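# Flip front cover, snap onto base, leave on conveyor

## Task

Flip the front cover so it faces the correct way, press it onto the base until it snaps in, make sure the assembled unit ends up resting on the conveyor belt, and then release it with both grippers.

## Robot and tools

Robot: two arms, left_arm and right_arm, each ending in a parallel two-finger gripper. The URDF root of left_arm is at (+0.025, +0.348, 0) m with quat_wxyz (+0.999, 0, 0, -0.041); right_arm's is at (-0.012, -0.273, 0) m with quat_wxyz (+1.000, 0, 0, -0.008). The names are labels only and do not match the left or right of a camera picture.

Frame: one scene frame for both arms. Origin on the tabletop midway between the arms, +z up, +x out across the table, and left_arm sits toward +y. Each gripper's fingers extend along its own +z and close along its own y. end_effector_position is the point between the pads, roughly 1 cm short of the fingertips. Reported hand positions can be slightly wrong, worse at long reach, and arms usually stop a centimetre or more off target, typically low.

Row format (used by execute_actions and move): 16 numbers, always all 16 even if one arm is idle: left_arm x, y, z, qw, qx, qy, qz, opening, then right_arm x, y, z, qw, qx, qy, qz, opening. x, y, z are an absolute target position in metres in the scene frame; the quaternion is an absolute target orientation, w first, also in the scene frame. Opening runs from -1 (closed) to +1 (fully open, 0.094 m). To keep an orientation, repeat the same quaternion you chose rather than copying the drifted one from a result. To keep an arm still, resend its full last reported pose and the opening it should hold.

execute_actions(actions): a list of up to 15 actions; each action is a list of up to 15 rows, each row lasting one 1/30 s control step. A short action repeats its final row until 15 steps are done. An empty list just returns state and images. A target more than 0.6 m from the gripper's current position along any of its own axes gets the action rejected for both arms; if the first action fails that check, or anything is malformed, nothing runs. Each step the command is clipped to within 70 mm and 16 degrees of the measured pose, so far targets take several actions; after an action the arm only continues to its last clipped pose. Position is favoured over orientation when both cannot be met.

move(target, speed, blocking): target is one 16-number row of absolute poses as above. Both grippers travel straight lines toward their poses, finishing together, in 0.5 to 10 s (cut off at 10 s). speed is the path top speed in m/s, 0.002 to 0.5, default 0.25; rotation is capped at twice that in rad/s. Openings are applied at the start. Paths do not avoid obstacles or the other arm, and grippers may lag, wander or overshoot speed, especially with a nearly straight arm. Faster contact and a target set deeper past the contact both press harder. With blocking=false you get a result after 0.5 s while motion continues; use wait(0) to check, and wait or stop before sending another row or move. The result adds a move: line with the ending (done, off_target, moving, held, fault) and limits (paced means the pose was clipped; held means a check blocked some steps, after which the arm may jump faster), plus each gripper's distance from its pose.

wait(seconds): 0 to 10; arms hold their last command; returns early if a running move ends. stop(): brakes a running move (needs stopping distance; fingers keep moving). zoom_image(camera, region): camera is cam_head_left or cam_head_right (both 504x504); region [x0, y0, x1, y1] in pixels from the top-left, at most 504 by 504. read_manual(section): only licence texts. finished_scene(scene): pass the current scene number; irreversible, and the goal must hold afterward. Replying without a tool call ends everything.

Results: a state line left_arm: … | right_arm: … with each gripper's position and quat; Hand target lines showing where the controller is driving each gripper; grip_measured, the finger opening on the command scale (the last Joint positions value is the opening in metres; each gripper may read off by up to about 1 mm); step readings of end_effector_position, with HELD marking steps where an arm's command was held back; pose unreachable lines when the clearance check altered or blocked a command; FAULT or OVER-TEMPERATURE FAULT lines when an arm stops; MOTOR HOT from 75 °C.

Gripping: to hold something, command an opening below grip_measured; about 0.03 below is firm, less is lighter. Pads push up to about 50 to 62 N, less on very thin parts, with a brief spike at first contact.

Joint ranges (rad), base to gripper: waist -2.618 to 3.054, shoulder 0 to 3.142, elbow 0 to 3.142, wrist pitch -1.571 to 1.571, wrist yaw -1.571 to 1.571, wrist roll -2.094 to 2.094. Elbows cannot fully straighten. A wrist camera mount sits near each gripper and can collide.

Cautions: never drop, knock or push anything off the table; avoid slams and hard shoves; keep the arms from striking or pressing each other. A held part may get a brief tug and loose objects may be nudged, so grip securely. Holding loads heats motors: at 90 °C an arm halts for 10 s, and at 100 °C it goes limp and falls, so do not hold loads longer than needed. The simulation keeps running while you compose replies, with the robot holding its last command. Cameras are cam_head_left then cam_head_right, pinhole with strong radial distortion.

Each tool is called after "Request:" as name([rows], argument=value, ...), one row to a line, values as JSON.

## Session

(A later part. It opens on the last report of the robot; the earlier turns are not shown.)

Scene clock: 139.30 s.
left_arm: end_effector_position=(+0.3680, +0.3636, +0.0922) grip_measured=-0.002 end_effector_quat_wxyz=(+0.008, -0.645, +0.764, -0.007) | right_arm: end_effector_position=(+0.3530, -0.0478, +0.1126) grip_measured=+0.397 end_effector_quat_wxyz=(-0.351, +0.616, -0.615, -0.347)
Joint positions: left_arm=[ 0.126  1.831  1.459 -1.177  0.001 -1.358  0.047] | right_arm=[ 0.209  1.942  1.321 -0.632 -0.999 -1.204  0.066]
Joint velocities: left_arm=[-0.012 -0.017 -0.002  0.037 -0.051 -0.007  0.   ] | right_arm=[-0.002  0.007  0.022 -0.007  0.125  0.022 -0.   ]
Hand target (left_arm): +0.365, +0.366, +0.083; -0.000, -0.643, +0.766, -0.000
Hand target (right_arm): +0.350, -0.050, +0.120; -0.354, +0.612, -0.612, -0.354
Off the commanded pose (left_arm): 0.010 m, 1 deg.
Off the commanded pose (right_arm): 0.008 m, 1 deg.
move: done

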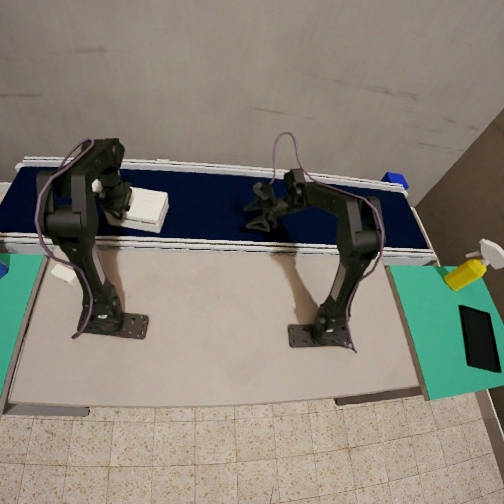

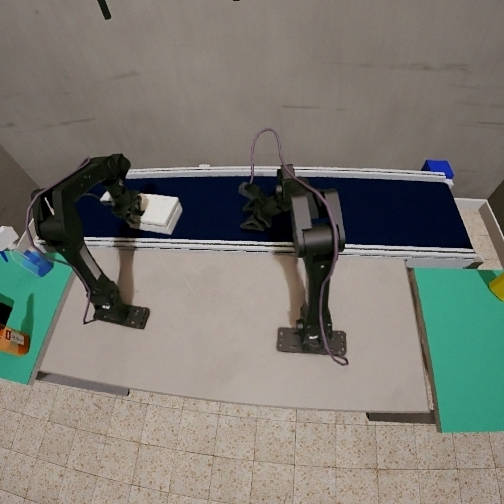

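Request:
move(target=[0.369,0.372,0.072,0,-0.643,0.766,0,0.0, 0.35,-0.05,0.12,0.354,-0.612,0.612,0.354,0.4], speed=0.03)

Request:
move(target=[0.369,0.372,0.072,0,-0.643,0.766,0,-0.6, 0.35,-0.05,0.12,0.354,-0.612,0.612,0.354,0.4], speed=0.03)

Request:
zoom_image(camera="cam_head_left", region=[80,160,190,245])

Request:
zoom_image(camera="cam_head_right", region=[90,160,200,245])

Scene clock: 148.23 s.
left_arm: end_effector_position=(+0.3721, +0.3697, +0.0840) grip_measured=-0.002 end_effector_quat_wxyz=(-0.011, +0.645, -0.764, +0.009) | right_arm: end_effector_position=(+0.3530, -0.0478, +0.1127) grip_measured=+0.397 end_effector_quat_wxyz=(-0.351, +0.616, -0.615, -0.347)
Joint positions: left_arm=[ 0.143  1.846  1.445 -1.142  0.001 -1.341  0.047] | right_arm=[ 0.209  1.942  1.321 -0.632 -0.999 -1.204  0.066]
Joint velocities: left_arm=[ 0.002 -0.017  0.007  0.037 -0.007 -0.081 -0.   ] | right_arm=[-0.002  0.002 -0.002  0.066  0.037  0.007 -0.   ]
Hand target (left_arm): +0.368, +0.372, +0.072; -0.000, -0.643, +0.766, -0.000
Hand target (right_arm): +0.350, -0.050, +0.120; -0.354, +0.612, -0.612, -0.354
Off the commanded pose (left_arm): 0.013 m, 2 deg.
Off the commanded pose (right_arm): 0.008 m, 1 deg.
move: off_target (left_arm)

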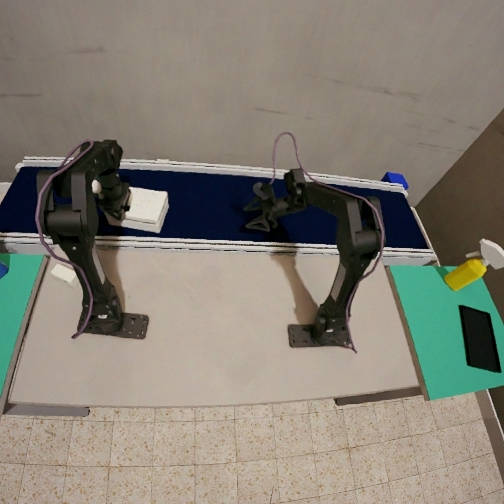

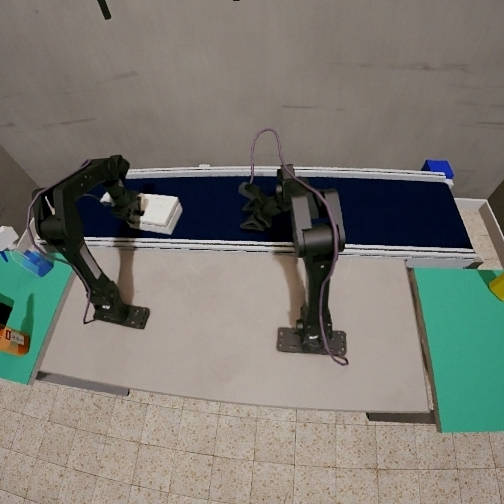

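Scene clock: 148.93 s.
left_arm: end_effector_position=(+0.3726, +0.3697, +0.0841) grip_measured=-0.598 end_effector_quat_wxyz=(+0.012, -0.645, +0.764, -0.009) | right_arm: end_effector_position=(+0.3530, -0.0478, +0.1126) grip_measured=+0.397 end_effector_quat_wxyz=(-0.351, +0.616, -0.615, -0.347)
Joint positions: left_arm=[ 0.143  1.846  1.445 -1.14   0.001 -1.341  0.019] | right_arm=[ 0.209  1.942  1.321 -0.632 -0.999 -1.204  0.066]
Joint velocities: left_arm=[ 0.002 -0.007  0.002  0.022  0.051 -0.081 -0.   ] | right_arm=[ 0.002  0.002  0.007  0.007  0.007  0.022 -0.   ]
Hand target (left_arm): +0.369, +0.372, +0.072; -0.000, -0.643, +0.766, -0.000
Hand target (right_arm): +0.350, -0.050, +0.120; -0.354, +0.612, -0.612, -0.354
Off the commanded pose (left_arm): 0.013 m, 2 deg.
Off the commanded pose (right_arm): 0.008 m, 1 deg.
move: off_target (left_arm)

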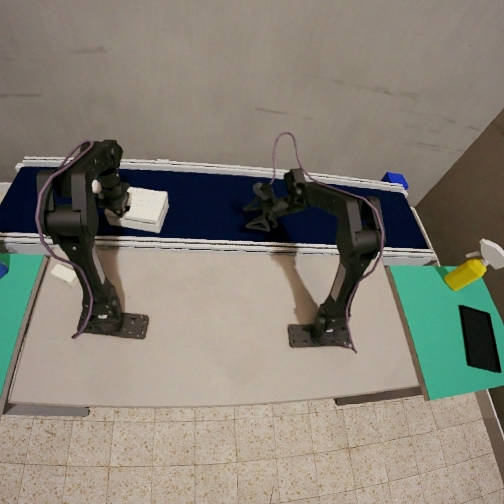

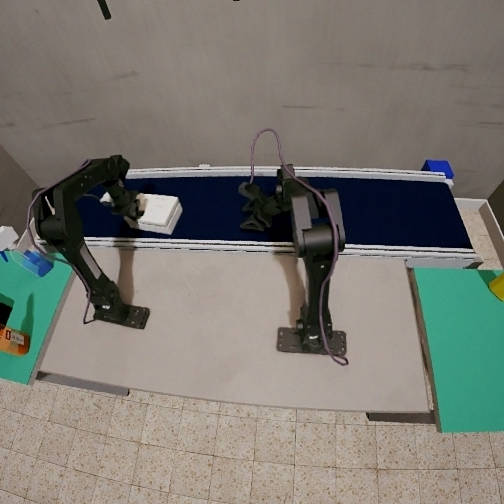

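Region (80, 160, 190, 245) of cam_head_left's 504x504 image, scaled by 4.582, with more detail than that image has; it fills the top 389 rows of this view, and the rest is white.

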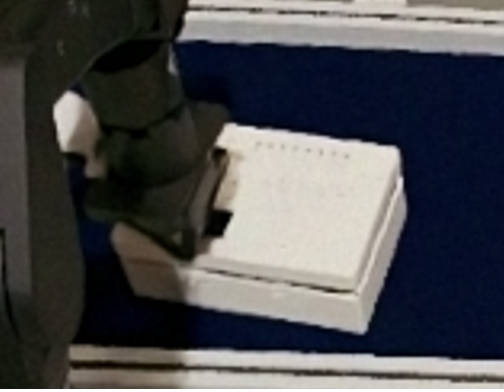

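Region (90, 160, 200, 245) of cam_head_right's 504x504 image, scaled by 4.582, with more detail than that image has; it fills the top 389 rows of this view, and the rest is white.

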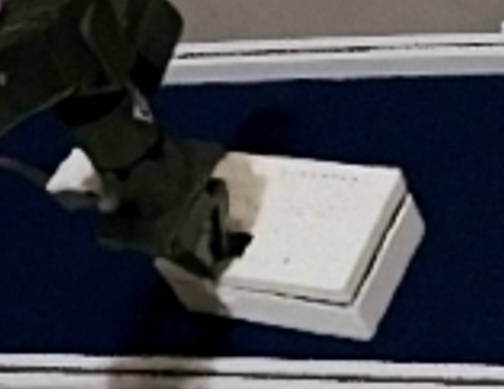

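Request:
move(target=[0.372,0.372,0.072,0,-0.643,0.766,0,0.0, 0.35,-0.05,0.12,0.354,-0.612,0.612,0.354,0.4], speed=0.03)

Request:
move(target=[0.372,0.372,0.06,0,-0.643,0.766,0,0, 0.35,-0.05,0.12,0.354,-0.612,0.612,0.354,0.4], speed=0.02)

Request:
zoom_image(camera="cam_head_right", region=[90,160,200,245])

Scene clock: 156.10 s.
left_arm: end_effector_position=(+0.3726, +0.3696, +0.0834) grip_measured=-0.002 end_effector_quat_wxyz=(+0.011, -0.644, +0.765, -0.009) | right_arm: end_effector_position=(+0.3530, -0.0478, +0.1126) grip_measured=+0.397 end_effector_quat_wxyz=(-0.351, +0.616, -0.615, -0.347)
Joint positions: left_arm=[ 0.143  1.848  1.445 -1.14   0.002 -1.34   0.047] | right_arm=[ 0.209  1.942  1.321 -0.632 -0.999 -1.204  0.066]
Joint velocities: left_arm=[ 0.002 -0.002  0.007 -0.037  0.081 -0.007 -0.001] | right_arm=[-0.002  0.007 -0.007 -0.022  0.007  0.037  0.   ]
Hand target (left_arm): +0.372, +0.372, +0.072; -0.000, -0.643, +0.766, -0.000
Hand target (right_arm): +0.350, -0.050, +0.120; -0.354, +0.612, -0.612, -0.354
Off the commanded pose (left_arm): 0.012 m, 2 deg.
Off the commanded pose (right_arm): 0.008 m, 1 deg.
move: off_target (left_arm)

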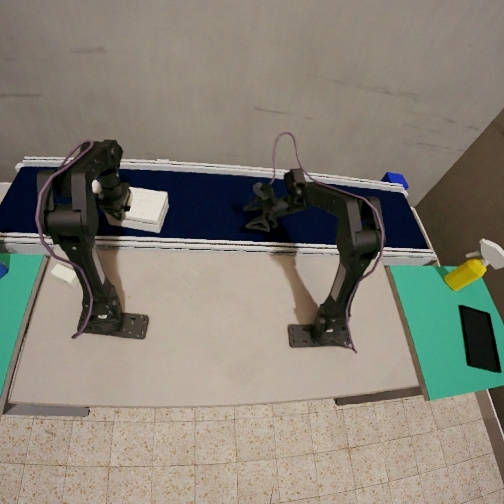

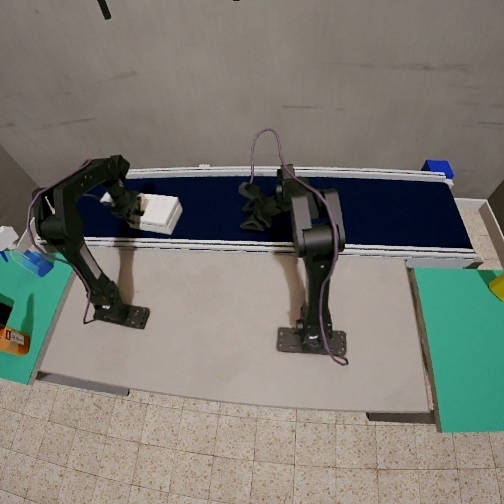

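Scene clock: 157.50 s.
left_arm: end_effector_position=(+0.3747, +0.3691, +0.0818) grip_measured=-0.002 end_effector_quat_wxyz=(+0.014, -0.644, +0.765, -0.013) | right_arm: end_effector_position=(+0.3529, -0.0479, +0.1126) grip_measured=+0.397 end_effector_quat_wxyz=(-0.350, +0.616, -0.615, -0.347)
Joint positions: left_arm=[ 0.143  1.848  1.438 -1.124  0.005 -1.34   0.047] | right_arm=[ 0.209  1.942  1.321 -0.633 -0.999 -1.204  0.066]
Joint velocities: left_arm=[-0.007 -0.002 -0.012 -0.095  0.051 -0.022 -0.001] | right_arm=[-0.012  0.002  0.002  0.007  0.022 -0.007 -0.   ]
Hand target (left_arm): +0.371, +0.372, +0.061; -0.000, -0.643, +0.766, -0.000
Hand target (right_arm): +0.350, -0.050, +0.120; -0.354, +0.612, -0.612, -0.354
Off the commanded pose (left_arm): 0.022 m, 2 deg.
Off the commanded pose (right_arm): 0.008 m, 1 deg.
move: off_target (left_arm)

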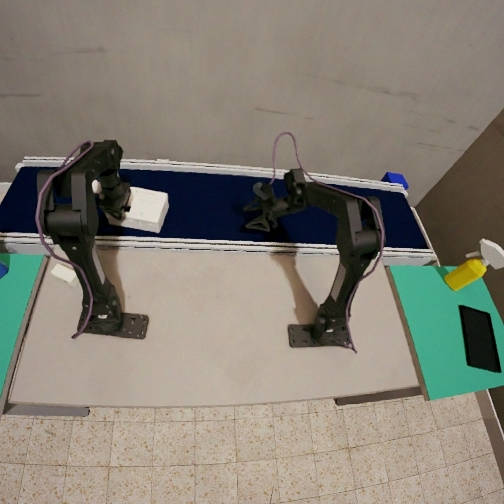

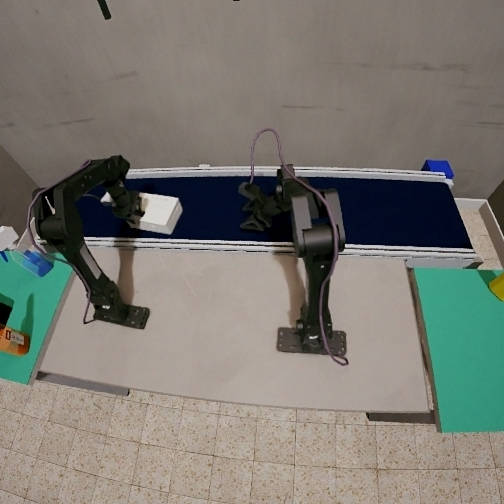

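Region (90, 160, 200, 245) of cam_head_right's 504x504 image, scaled by 4.582, with more detail than that image has; it fills the top 389 rows of this view, and the rest is white.

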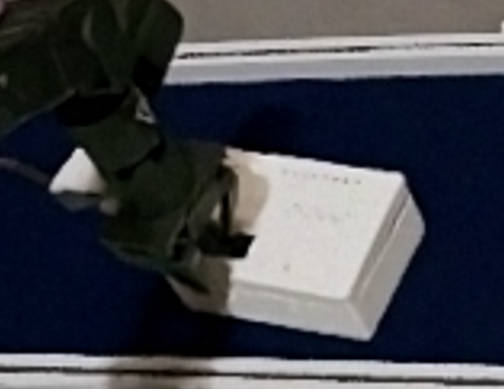

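Request:
move(target=[0.25,0.47,0.2,0.1,0,0.995,0,0, 0.35,-0.05,0.12,0.354,-0.612,0.612,0.354,0.4])

Request:
zoom_image(camera="cam_head_right", region=[110,180,195,245])

Request:
zoom_image(camera="cam_head_left", region=[95,175,180,240])

Scene clock: 167.97 s.
left_arm: end_effector_position=(+0.2504, +0.4716, +0.1900) grip_measured=-0.002 end_effector_quat_wxyz=(+0.085, -0.005, +0.996, -0.002) | right_arm: end_effector_position=(+0.3529, -0.0478, +0.1127) grip_measured=+0.397 end_effector_quat_wxyz=(-0.351, +0.616, -0.615, -0.347)
Joint positions: left_arm=[ 0.646  1.401  1.386 -1.414  0.093  0.547  0.047] | right_arm=[ 0.209  1.942  1.321 -0.633 -0.999 -1.204  0.066]
Joint velocities: left_arm=[ 0.007  0.002 -0.017 -0.037 -0.007  0.081  0.001] | right_arm=[-0.017 -0.012 -0.017  0.007  0.051 -0.007  0.   ]
Hand target (left_arm): +0.250, +0.470, +0.201; +0.100, -0.001, +0.995, -0.001
Hand target (right_arm): +0.350, -0.050, +0.120; -0.354, +0.612, -0.612, -0.354
Off the commanded pose (left_arm): 0.010 m, 2 deg.
Off the commanded pose (right_arm): 0.008 m, 1 deg.
move: done

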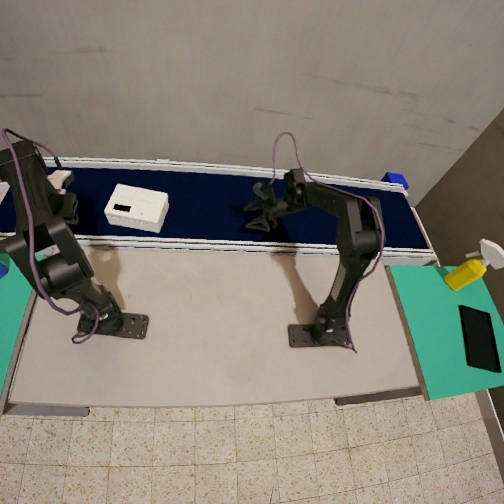

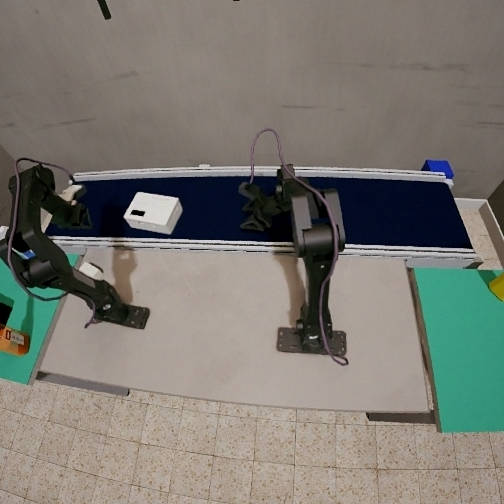

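Region (110, 180, 195, 245) of cam_head_right's 504x504 image, scaled by 5.929, with more detail than that image has; it fills the top 385 rows of this view, and the rest is white.

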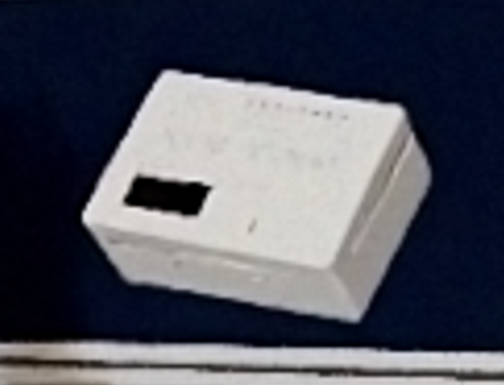

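Region (95, 175, 180, 240) of cam_head_left's 504x504 image, scaled by 5.929, with more detail than that image has; it fills the top 385 rows of this view, and the rest is white.

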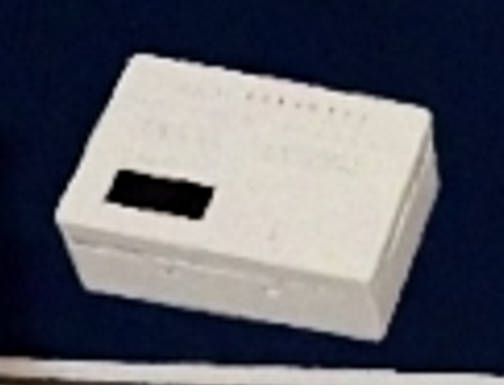

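Request:
move(target=[0.42,0.48,0.06,0.354,0.612,0.612,-0.354,0.4, 0.35,-0.15,0.12,0.354,-0.612,0.612,0.354,0.4])

Request:
move(target=[0.425,0.45,0.04,0.354,0.612,0.612,-0.354,0.4, 0.35,-0.15,0.12,0.354,-0.612,0.612,0.354,0.4], speed=0.05)

Request:
zoom_image(camera="cam_head_right", region=[50,150,210,260])

Scene clock: 185.97 s.
left_arm: end_effector_position=(+0.4143, +0.4822, +0.0566) grip_measured=+0.398 end_effector_quat_wxyz=(+0.321, +0.547, +0.728, -0.260) | right_arm: end_effector_position=(+0.3450, -0.1486, +0.1169) grip_measured=+0.397 end_effector_quat_wxyz=(-0.350, +0.616, -0.615, -0.347)
Joint positions: left_arm=[ 0.719  2.456  2.027 -1.552  0.769  2.092  0.066] | right_arm=[-0.067  1.994  1.426 -1.132 -1.026 -1.727  0.066]
Joint velocities: left_arm=[-0.002  0.002  0.022 -0.037 -0.037  0.022 -0.   ] | right_arm=[-0.007  0.012 -0.007  0.022 -0.051 -0.051 -0.   ]
Hand target (left_arm): +0.418, +0.480, +0.057; +0.328, +0.547, +0.723, -0.264
Hand target (right_arm): +0.350, -0.149, +0.120; -0.356, +0.611, -0.613, -0.353
Off the commanded pose (left_arm): 0.007 m, 19 deg; orientation clipped at the last step of the last action.
Off the commanded pose (right_arm): 0.006 m, 1 deg.
joint sent to its limit (left arm) — the command would take joint 4 (wrist pitch) past its lower limit and joint 6 (wrist roll) past its upper limit, so those joints were sent only as far as their limits.
move: off_target (left_arm); limits=paced

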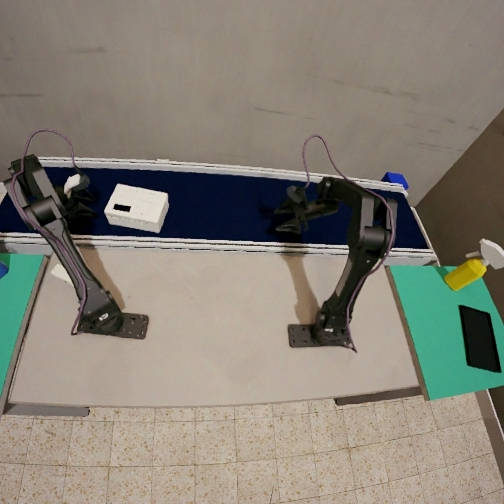

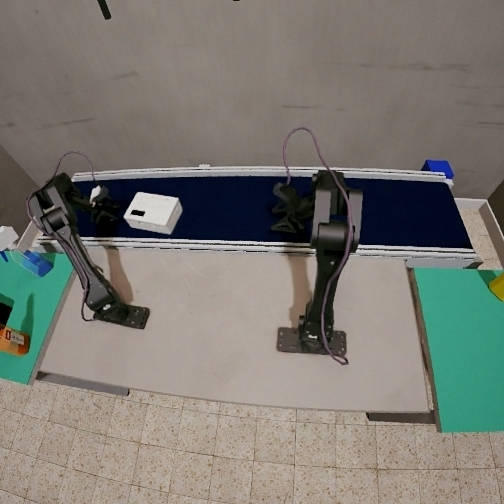

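Scene clock: 189.70 s.
left_arm: end_effector_position=(+0.4203, +0.4532, +0.0389) grip_measured=+0.398 end_effector_quat_wxyz=(+0.308, +0.559, +0.712, -0.294) | right_arm: end_effector_position=(+0.3429, -0.1489, +0.1164) grip_measured=+0.397 end_effector_quat_wxyz=(-0.347, +0.618, -0.614, -0.348)
Joint positions: left_arm=[ 0.652  2.507  2.027 -1.553  0.778  2.092  0.066] | right_arm=[-0.067  1.994  1.426 -1.144 -1.02  -1.737  0.066]
Joint velocities: left_arm=[-0.007 -0.017  0.007  0.007 -0.022  0.022 -0.001] | right_arm=[-0.012 -0.007  0.002  0.022 -0.066  0.022 -0.001]
Hand target (left_arm): +0.425, +0.450, +0.040; +0.318, +0.558, +0.706, -0.298
Hand target (right_arm): +0.350, -0.150, +0.120; -0.354, +0.612, -0.613, -0.353
Off the commanded pose (left_arm): 0.006 m, 16 deg.
Off the commanded pose (right_arm): 0.008 m, 1 deg.
joint sent to its limit (left arm) — the command would take joint 4 (wrist pitch) past its lower limit and joint 6 (wrist roll) past its upper limit, so those joints were sent only as far as their limits.
move: off_target (left_arm)

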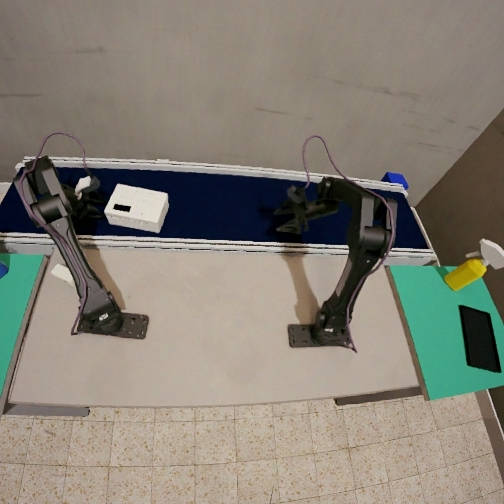

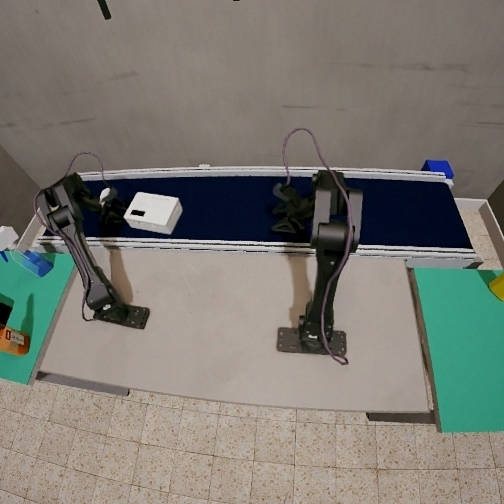

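Region (50, 150, 210, 260) of cam_head_right's 504x504 image, scaled by 3.150, with more detail than that image has; it fills the top 346 rows of this view, and the rest is white.

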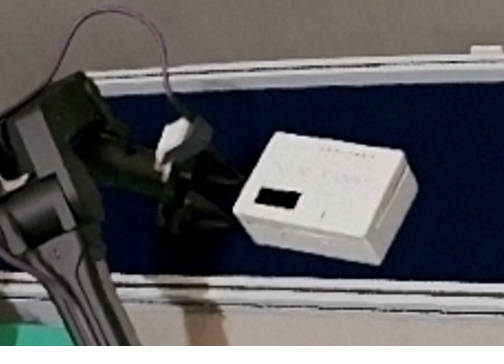

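Request:
move(target=[0.405,0.13,0.042,0.354,0.612,0.612,-0.354,0.4, 0.35,-0.15,0.12,0.354,-0.612,0.612,0.354,0.4], speed=0.05)

Request:
move(target=[0.405,0.16,0.068,0.354,0.612,0.612,-0.354,0.4, 0.405,-0.09,0.068,0.354,-0.612,0.612,0.354,0.4], speed=0.08)

Request:
zoom_image(camera="cam_head_right", region=[160,160,300,260])

Request:
zoom_image(camera="cam_head_left", region=[150,160,290,260])

Scene clock: 202.07 s.
left_arm: end_effector_position=(+0.4124, +0.1352, +0.0323) grip_measured=+0.398 end_effector_quat_wxyz=(+0.343, +0.617, +0.621, -0.341) | right_arm: end_effector_position=(+0.3429, -0.1489, +0.1164) grip_measured=+0.397 end_effector_quat_wxyz=(-0.347, +0.618, -0.614, -0.348)
Joint positions: left_arm=[-0.079  2.156  1.309 -0.465  0.988  1.262  0.066] | right_arm=[-0.067  1.994  1.426 -1.144 -1.021 -1.738  0.066]
Joint velocities: left_arm=[ 0.002  0.002 -0.042  0.11  -0.007 -0.081  0.001] | right_arm=[-0.012 -0.012  0.002 -0.037 -0.007  0.007 -0.001]
Hand target (left_arm): +0.408, +0.130, +0.042; +0.352, +0.613, +0.613, -0.352
Hand target (right_arm): +0.350, -0.150, +0.120; -0.355, +0.612, -0.612, -0.353
Off the commanded pose (left_arm): 0.013 m, 2 deg.
Off the commanded pose (right_arm): 0.008 m, 1 deg.
move: off_target (left_arm)

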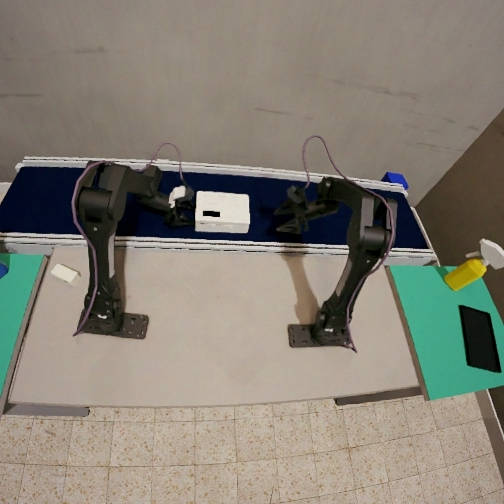

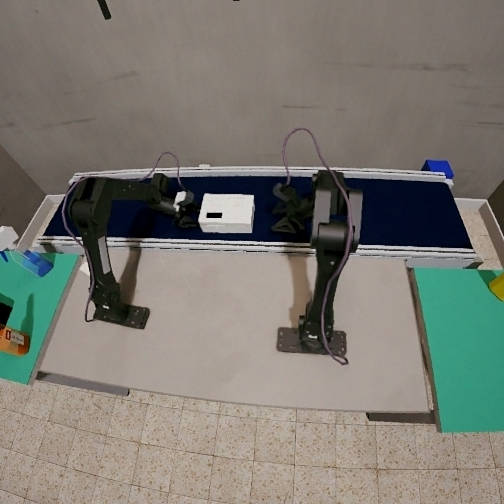

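Scene clock: 203.73 s.
left_arm: end_effector_position=(+0.3999, +0.1603, +0.0509) grip_measured=+0.398 end_effector_quat_wxyz=(+0.338, +0.610, +0.623, -0.353) | right_arm: end_effector_position=(+0.3966, -0.0957, +0.0632) grip_measured=+0.397 end_effector_quat_wxyz=(-0.341, +0.612, -0.620, -0.352)
Joint positions: left_arm=[-0.014  2.103  1.309 -0.64   1.016  1.376  0.066] | right_arm=[ 0.074  2.207  1.536 -0.82  -1.023 -1.455  0.066]
Joint velocities: left_arm=[ 0.017 -0.032  0.012 -0.037 -0.007  0.007 -0.001] | right_arm=[ 0.002  0.007  0.002  0.066  0.007 -0.007  0.   ]
Hand target (left_arm): +0.405, +0.160, +0.068; +0.355, +0.612, +0.612, -0.354
Hand target (right_arm): +0.404, -0.091, +0.068; -0.353, +0.613, -0.612, -0.354
Off the commanded pose (left_arm): 0.018 m, 2 deg.
Off the commanded pose (right_arm): 0.011 m, 2 deg.
move: off_target (left_arm, right_arm)

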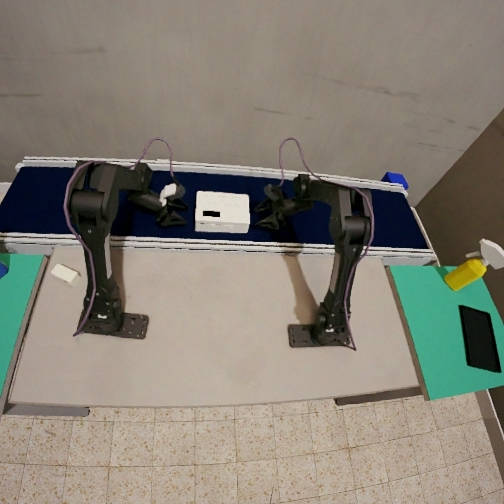

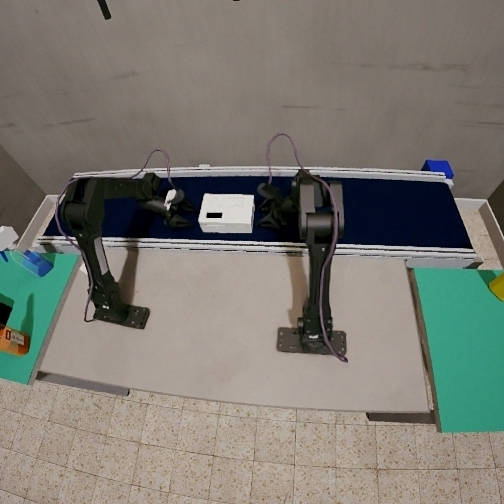

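Region (160, 160, 300, 260) of cam_head_right's 504x504 image, scaled by 3.600, with more detail than that image has; it fills the top 360 rows of this view, and the rest is white.

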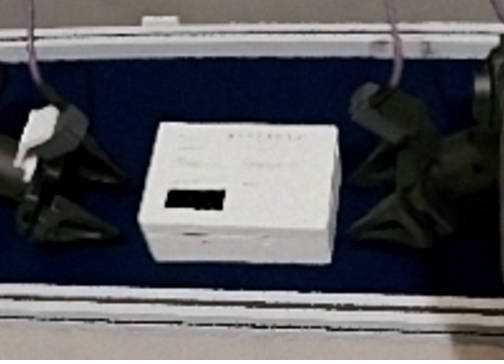

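Region (150, 160, 290, 260) of cam_head_left's 504x504 image, scaled by 3.600, with more detail than that image has; it fills the top 360 rows of this view, and the rest is white.

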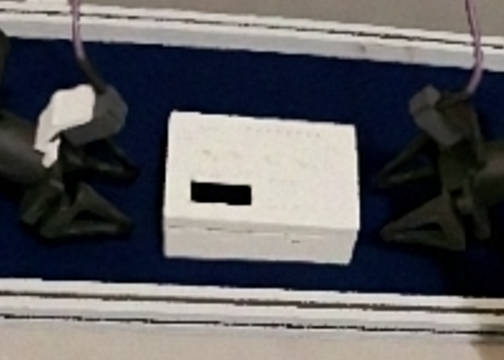

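Request:
move(target=[0.435,0.165,0.005,0.354,0.612,0.612,-0.354,0.4, 0.435,-0.095,0.005,0.354,-0.612,0.612,0.354,0.4], speed=0.03)

Request:
zoom_image(camera="cam_head_left", region=[150,160,290,260])

Scene clock: 212.27 s.
left_arm: end_effector_position=(+0.4302, +0.1609, +0.0182) grip_measured=+0.398 end_effector_quat_wxyz=(+0.362, +0.612, +0.605, -0.359) | right_arm: end_effector_position=(+0.4270, -0.0897, +0.0213) grip_measured=+0.397 end_effector_quat_wxyz=(-0.359, +0.608, -0.606, -0.366)
Joint positions: left_arm=[ 0.004  2.276  1.417 -0.573  1.065  1.422  0.066] | right_arm=[ 0.073  2.4    1.66  -0.744 -1.074 -1.465  0.066]
Joint velocities: left_arm=[-0.012 -0.012  0.012  0.022  0.037 -0.007 -0.001] | right_arm=[ 0.007  0.012  0.002 -0.007  0.022  0.022 -0.001]
Hand target (left_arm): +0.434, +0.166, +0.005; +0.354, +0.612, +0.612, -0.354
Hand target (right_arm): +0.434, -0.096, +0.005; -0.354, +0.612, -0.612, -0.354
Off the commanded pose (left_arm): 0.015 m, 1 deg.
Off the commanded pose (right_arm): 0.019 m, 2 deg.
move: off_target (left_arm, right_arm)

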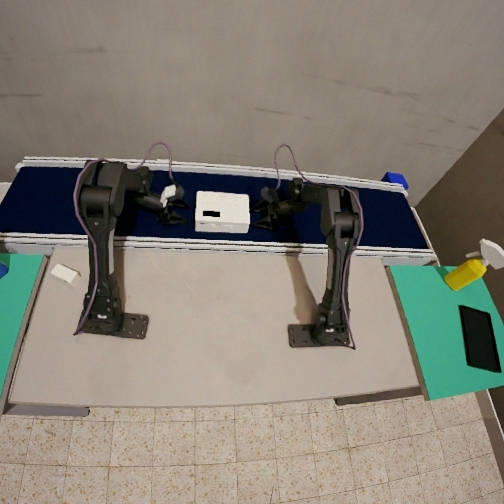

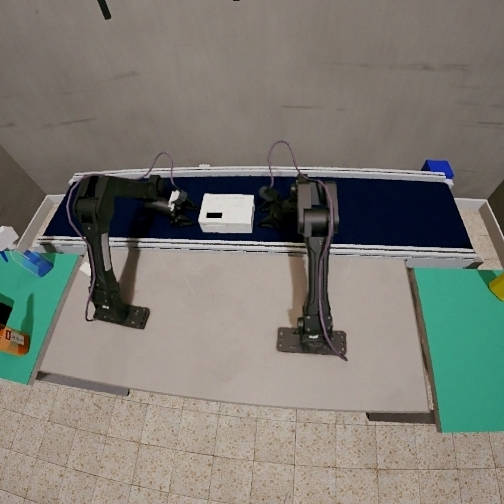

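Region (150, 160, 290, 260) of cam_head_left's 504x504 image, scaled by 3.600, with more detail than that image has; it fills the top 360 rows of this view, and the rest is white.

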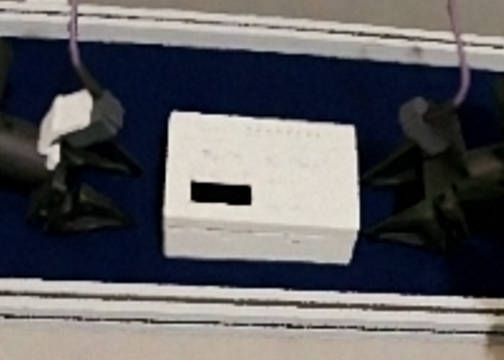

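Request:
move(target=[0.437,0.16,0.082,0.354,0.612,0.612,-0.354,0.4, 0.44,-0.09,0.080,0.354,-0.612,0.612,0.354,0.4], speed=0.04)

Scene clock: 224.47 s.
left_arm: end_effector_position=(+0.4364, +0.1625, +0.0690) grip_measured=+0.398 end_effector_quat_wxyz=(+0.352, +0.612, +0.614, -0.354) | right_arm: end_effector_position=(+0.4366, -0.0925, +0.0590) grip_measured=+0.397 end_effector_quat_wxyz=(-0.343, +0.609, -0.619, -0.358)
Joint positions: left_arm=[ 0.004  2.194  1.524 -0.769  1.04   1.413  0.066] | right_arm=[ 0.073  2.367  1.789 -0.917 -1.036 -1.452  0.066]
Joint velocities: left_arm=[ 0.007 -0.002 -0.002 -0.11   0.037 -0.037 -0.   ] | right_arm=[-0.012  0.002 -0.002 -0.066  0.022 -0.007 -0.   ]
Hand target (left_arm): +0.438, +0.160, +0.082; +0.354, +0.612, +0.612, -0.354
Hand target (right_arm): +0.440, -0.090, +0.079; -0.354, +0.612, -0.612, -0.354
Off the commanded pose (left_arm): 0.013 m, 0 deg.
Off the commanded pose (right_arm): 0.021 m, 2 deg.
move: off_target (left_arm, right_arm)

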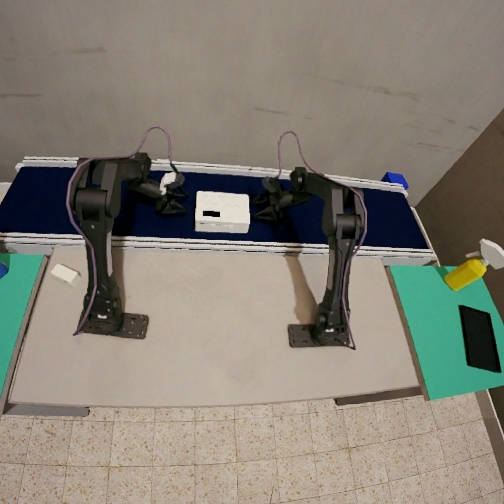

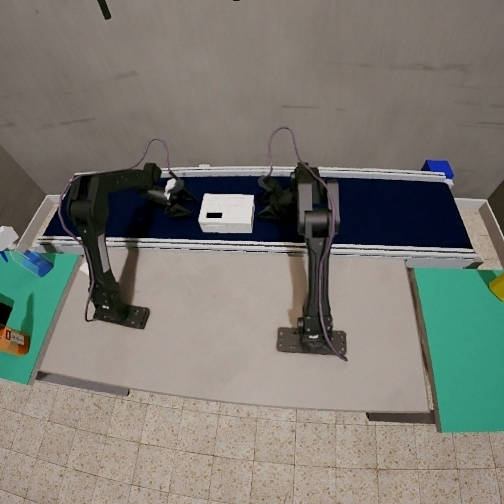

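Request:
move(target=[0.437,0.14,0.080,0.354,0.612,0.612,-0.354,0.4, 0.44,-0.08,0.091,0.354,-0.612,0.612,0.354,0.4], speed=0.03)

Request:
move(target=[0.437,0.122,0.080,0.354,0.612,0.612,-0.354,0.4, 0.44,-0.058,0.091,0.354,-0.612,0.612,0.354,0.4], speed=0.02)

Request:
zoom_image(camera="cam_head_left", region=[150,160,290,260])

Scene clock: 232.40 s.
left_arm: end_effector_position=(+0.4373, +0.1429, +0.0692) grip_measured=+0.398 end_effector_quat_wxyz=(+0.347, +0.610, +0.616, -0.357) | right_arm: end_effector_position=(+0.4342, -0.0854, +0.0683) grip_measured=+0.397 end_effector_quat_wxyz=(-0.337, +0.606, -0.624, -0.360)
Joint positions: left_arm=[-0.043  2.194  1.524 -0.707  1.031  1.326  0.066] | right_arm=[ 0.091  2.343  1.789 -0.921 -1.028 -1.413  0.066]
Joint velocities: left_arm=[-0.012  0.007 -0.007  0.022  0.051 -0.022 -0.001] | right_arm=[-0.017 -0.002  0.002 -0.037  0.022 -0.022  0.   ]
Hand target (left_arm): +0.437, +0.140, +0.080; +0.354, +0.612, +0.612, -0.354
Hand target (right_arm): +0.440, -0.080, +0.091; -0.354, +0.612, -0.612, -0.354
Off the commanded pose (left_arm): 0.011 m, 1 deg.
Off the commanded pose (right_arm): 0.024 m, 3 deg.
move: off_target (left_arm, right_arm)

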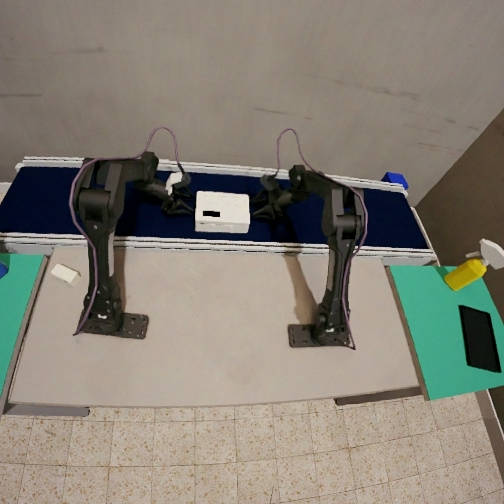

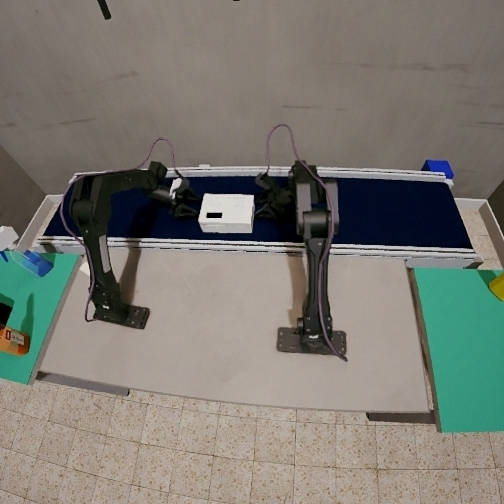

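Scene clock: 234.50 s.
left_arm: end_effector_position=(+0.4440, +0.1364, +0.0698) grip_measured=+0.398 end_effector_quat_wxyz=(+0.346, +0.609, +0.626, -0.342) | right_arm: end_effector_position=(+0.4371, -0.0761, +0.0672) grip_measured=+0.397 end_effector_quat_wxyz=(-0.327, +0.602, -0.637, -0.352)
Joint positions: left_arm=[-0.064  2.184  1.524 -0.652  0.994  1.256  0.066] | right_arm=[ 0.116  2.337  1.789 -0.88  -0.997 -1.335  0.066]
Joint velocities: left_arm=[-0.012  0.002 -0.012 -0.081  0.037 -0.081  0.   ] | right_arm=[-0.022 -0.012  0.002 -0.037 -0.037  0.051 -0.001]
Hand target (left_arm): +0.437, +0.122, +0.080; +0.353, +0.613, +0.612, -0.354
Hand target (right_arm): +0.439, -0.059, +0.091; -0.353, +0.613, -0.611, -0.355
Off the commanded pose (left_arm): 0.019 m, 2 deg.
Off the commanded pose (right_arm): 0.030 m, 4 deg.
move: off_target (left_arm, right_arm)

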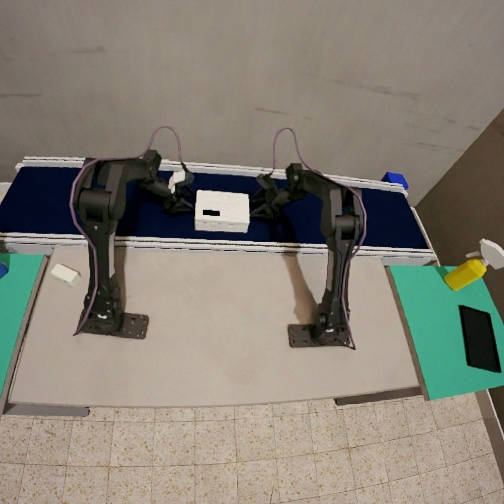

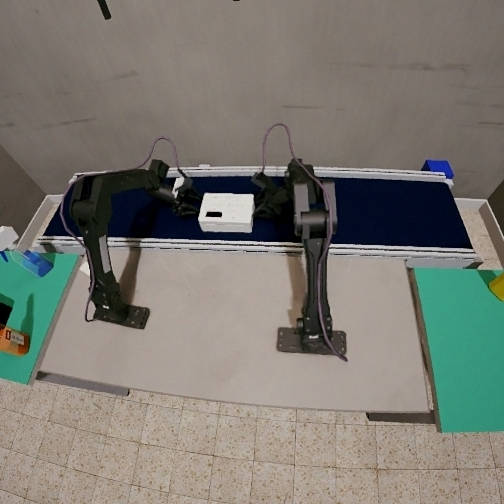

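Region (150, 160, 290, 260) of cam_head_left's 504x504 image, scaled by 3.600, with more detail than that image has; it fills the top 360 rows of this view, and the rest is white.

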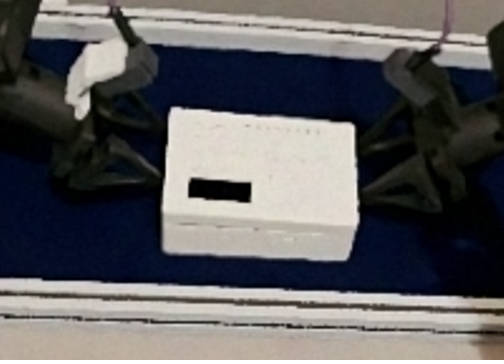

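Squeezed; lifting 3 cm.

Request:
move(target=[0.437,0.122,0.112,0.354,0.612,0.612,-0.354,0.4, 0.44,-0.058,0.121,0.354,-0.612,0.612,0.354,0.4], speed=0.02)

Request:
zoom_image(camera="cam_head_left", region=[150,160,290,260])

Request:
zoom_image(camera="cam_head_right", region=[160,160,300,260])

Scene clock: 242.90 s.
left_arm: end_effector_position=(+0.4393, +0.1352, +0.0912) grip_measured=+0.398 end_effector_quat_wxyz=(+0.341, +0.606, +0.631, -0.344) | right_arm: end_effector_position=(+0.4411, -0.0749, +0.0879) grip_measured=+0.397 end_effector_quat_wxyz=(-0.328, +0.602, -0.640, -0.347)
Joint positions: left_arm=[-0.069  2.137  1.543 -0.717  0.988  1.238  0.066] | right_arm=[ 0.12   2.317  1.844 -0.935 -0.987 -1.316  0.066]
Joint velocities: left_arm=[ 0.002  0.012 -0.012 -0.007 -0.022  0.007 -0.001] | right_arm=[-0.022 -0.017  0.002 -0.022  0.081  0.007  0.001]
Hand target (left_arm): +0.437, +0.122, +0.112; +0.354, +0.612, +0.612, -0.354
Hand target (right_arm): +0.440, -0.059, +0.120; -0.354, +0.612, -0.612, -0.354
Off the commanded pose (left_arm): 0.025 m, 3 deg.
Off the commanded pose (right_arm): 0.037 m, 5 deg.
move: off_target (left_arm, right_arm)

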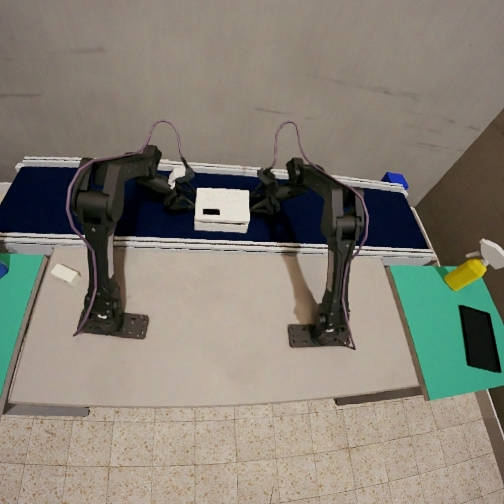

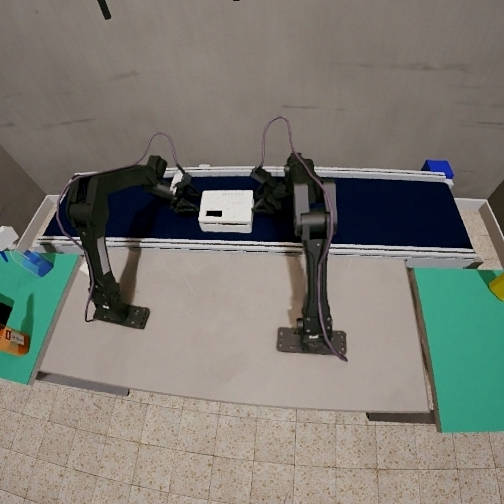

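Region (150, 160, 290, 260) of cam_head_left's 504x504 image, scaled by 3.600, with more detail than that image has; it fills the top 360 rows of this view, and the rest is white.

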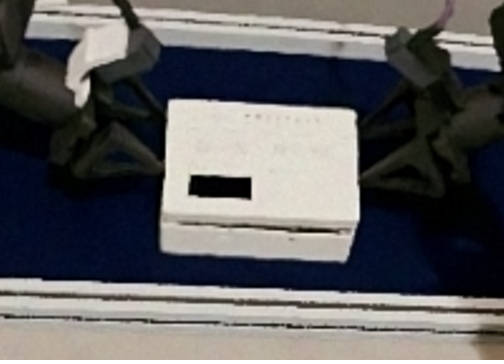

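Region (160, 160, 300, 260) of cam_head_right's 504x504 image, scaled by 3.600, with more detail than that image has; it fills the top 360 rows of this view, and the rest is white.

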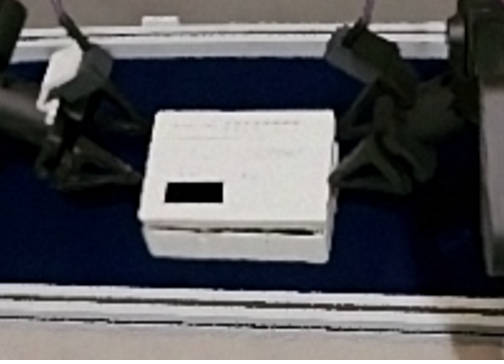

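Request:
move(target=[0.437,0.124,0.075,0.354,0.612,0.612,-0.354,0.4, 0.44,-0.060,0.08,0.354,-0.612,0.612,0.354,0.4], speed=0.02)

Request:
move(target=[0.425,0.155,0.066,0.354,0.612,0.612,-0.354,0.4, 0.43,-0.095,0.075,0.354,-0.612,0.612,0.354,0.4], speed=0.02)

Request:
zoom_image(camera="cam_head_left", region=[150,160,290,260])

Scene clock: 253.90 s.
left_arm: end_effector_position=(+0.4446, +0.1286, +0.0890) grip_measured=+0.398 end_effector_quat_wxyz=(+0.365, +0.618, +0.612, -0.332) | right_arm: end_effector_position=(+0.4460, -0.0670, +0.0860) grip_measured=+0.397 end_effector_quat_wxyz=(-0.354, +0.610, -0.619, -0.344)
Joint positions: left_arm=[-0.08   2.137  1.514 -0.62   0.998  1.238  0.066] | right_arm=[ 0.129  2.317  1.81  -0.839 -1.017 -1.317  0.066]
Joint velocities: left_arm=[ 0.007  0.017 -0.012  0.007 -0.037 -0.051  0.   ] | right_arm=[-0.002 -0.017 -0.007 -0.007  0.037  0.051 -0.   ]
Hand target (left_arm): +0.437, +0.124, +0.075; +0.354, +0.612, +0.612, -0.354
Hand target (right_arm): +0.440, -0.060, +0.080; -0.353, +0.612, -0.612, -0.354
Off the commanded pose (left_arm): 0.017 m, 3 deg.
Off the commanded pose (right_arm): 0.011 m, 1 deg.
move: off_target (left_arm, right_arm)

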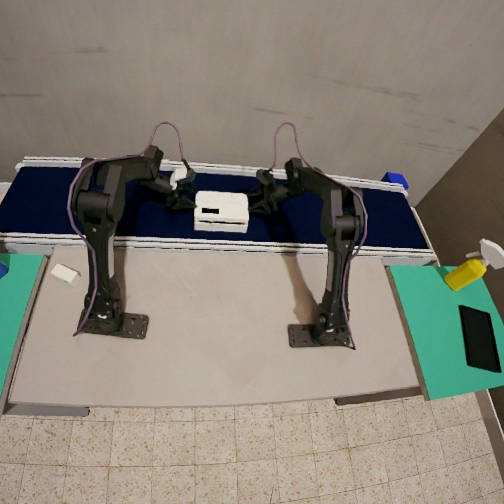

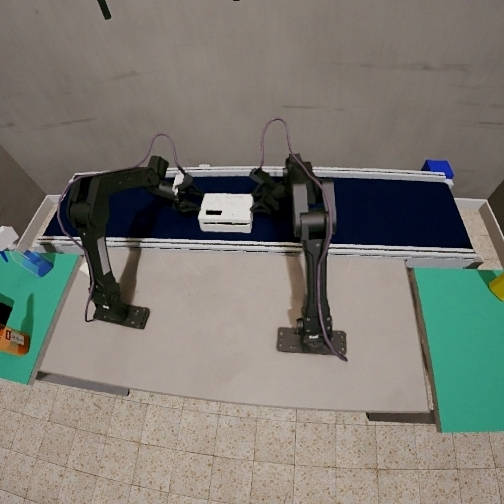

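Scene clock: 256.17 s.
left_arm: end_effector_position=(+0.4341, +0.1533, +0.0733) grip_measured=+0.398 end_effector_quat_wxyz=(+0.364, +0.622, +0.609, -0.332) | right_arm: end_effector_position=(+0.4377, -0.0931, +0.0738) grip_measured=+0.397 end_effector_quat_wxyz=(-0.357, +0.620, -0.611, -0.339)
Joint positions: left_arm=[-0.023  2.137  1.454 -0.658  1.015  1.358  0.066] | right_arm=[ 0.074  2.317  1.766 -0.892 -1.025 -1.454  0.066]
Joint velocities: left_arm=[-0.007 -0.007  0.002 -0.007  0.007  0.007 -0.001] | right_arm=[-0.022  0.012  0.007  0.007 -0.007 -0.037 -0.001]
Hand target (left_arm): +0.425, +0.155, +0.067; +0.355, +0.612, +0.612, -0.354
Hand target (right_arm): +0.430, -0.095, +0.075; -0.355, +0.612, -0.612, -0.354
Off the commanded pose (left_arm): 0.012 m, 3 deg.
Off the commanded pose (right_arm): 0.008 m, 2 deg.
move: off_target (left_arm)

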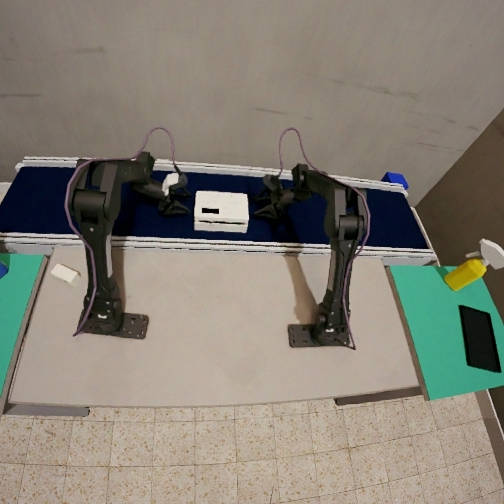

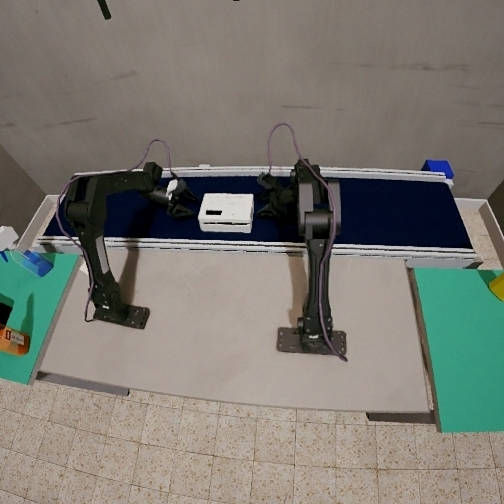

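Region (150, 160, 290, 260) of cam_head_left's 504x504 image, scaled by 3.600, with more detail than that image has; it fills the top 360 rows of this view, and the rest is white.

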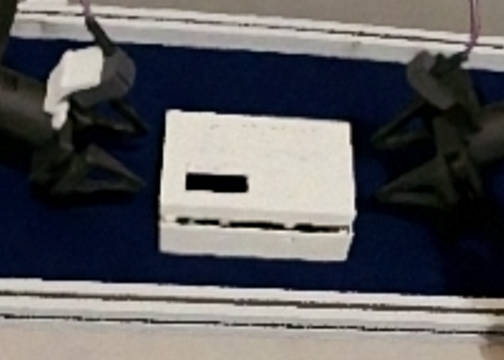

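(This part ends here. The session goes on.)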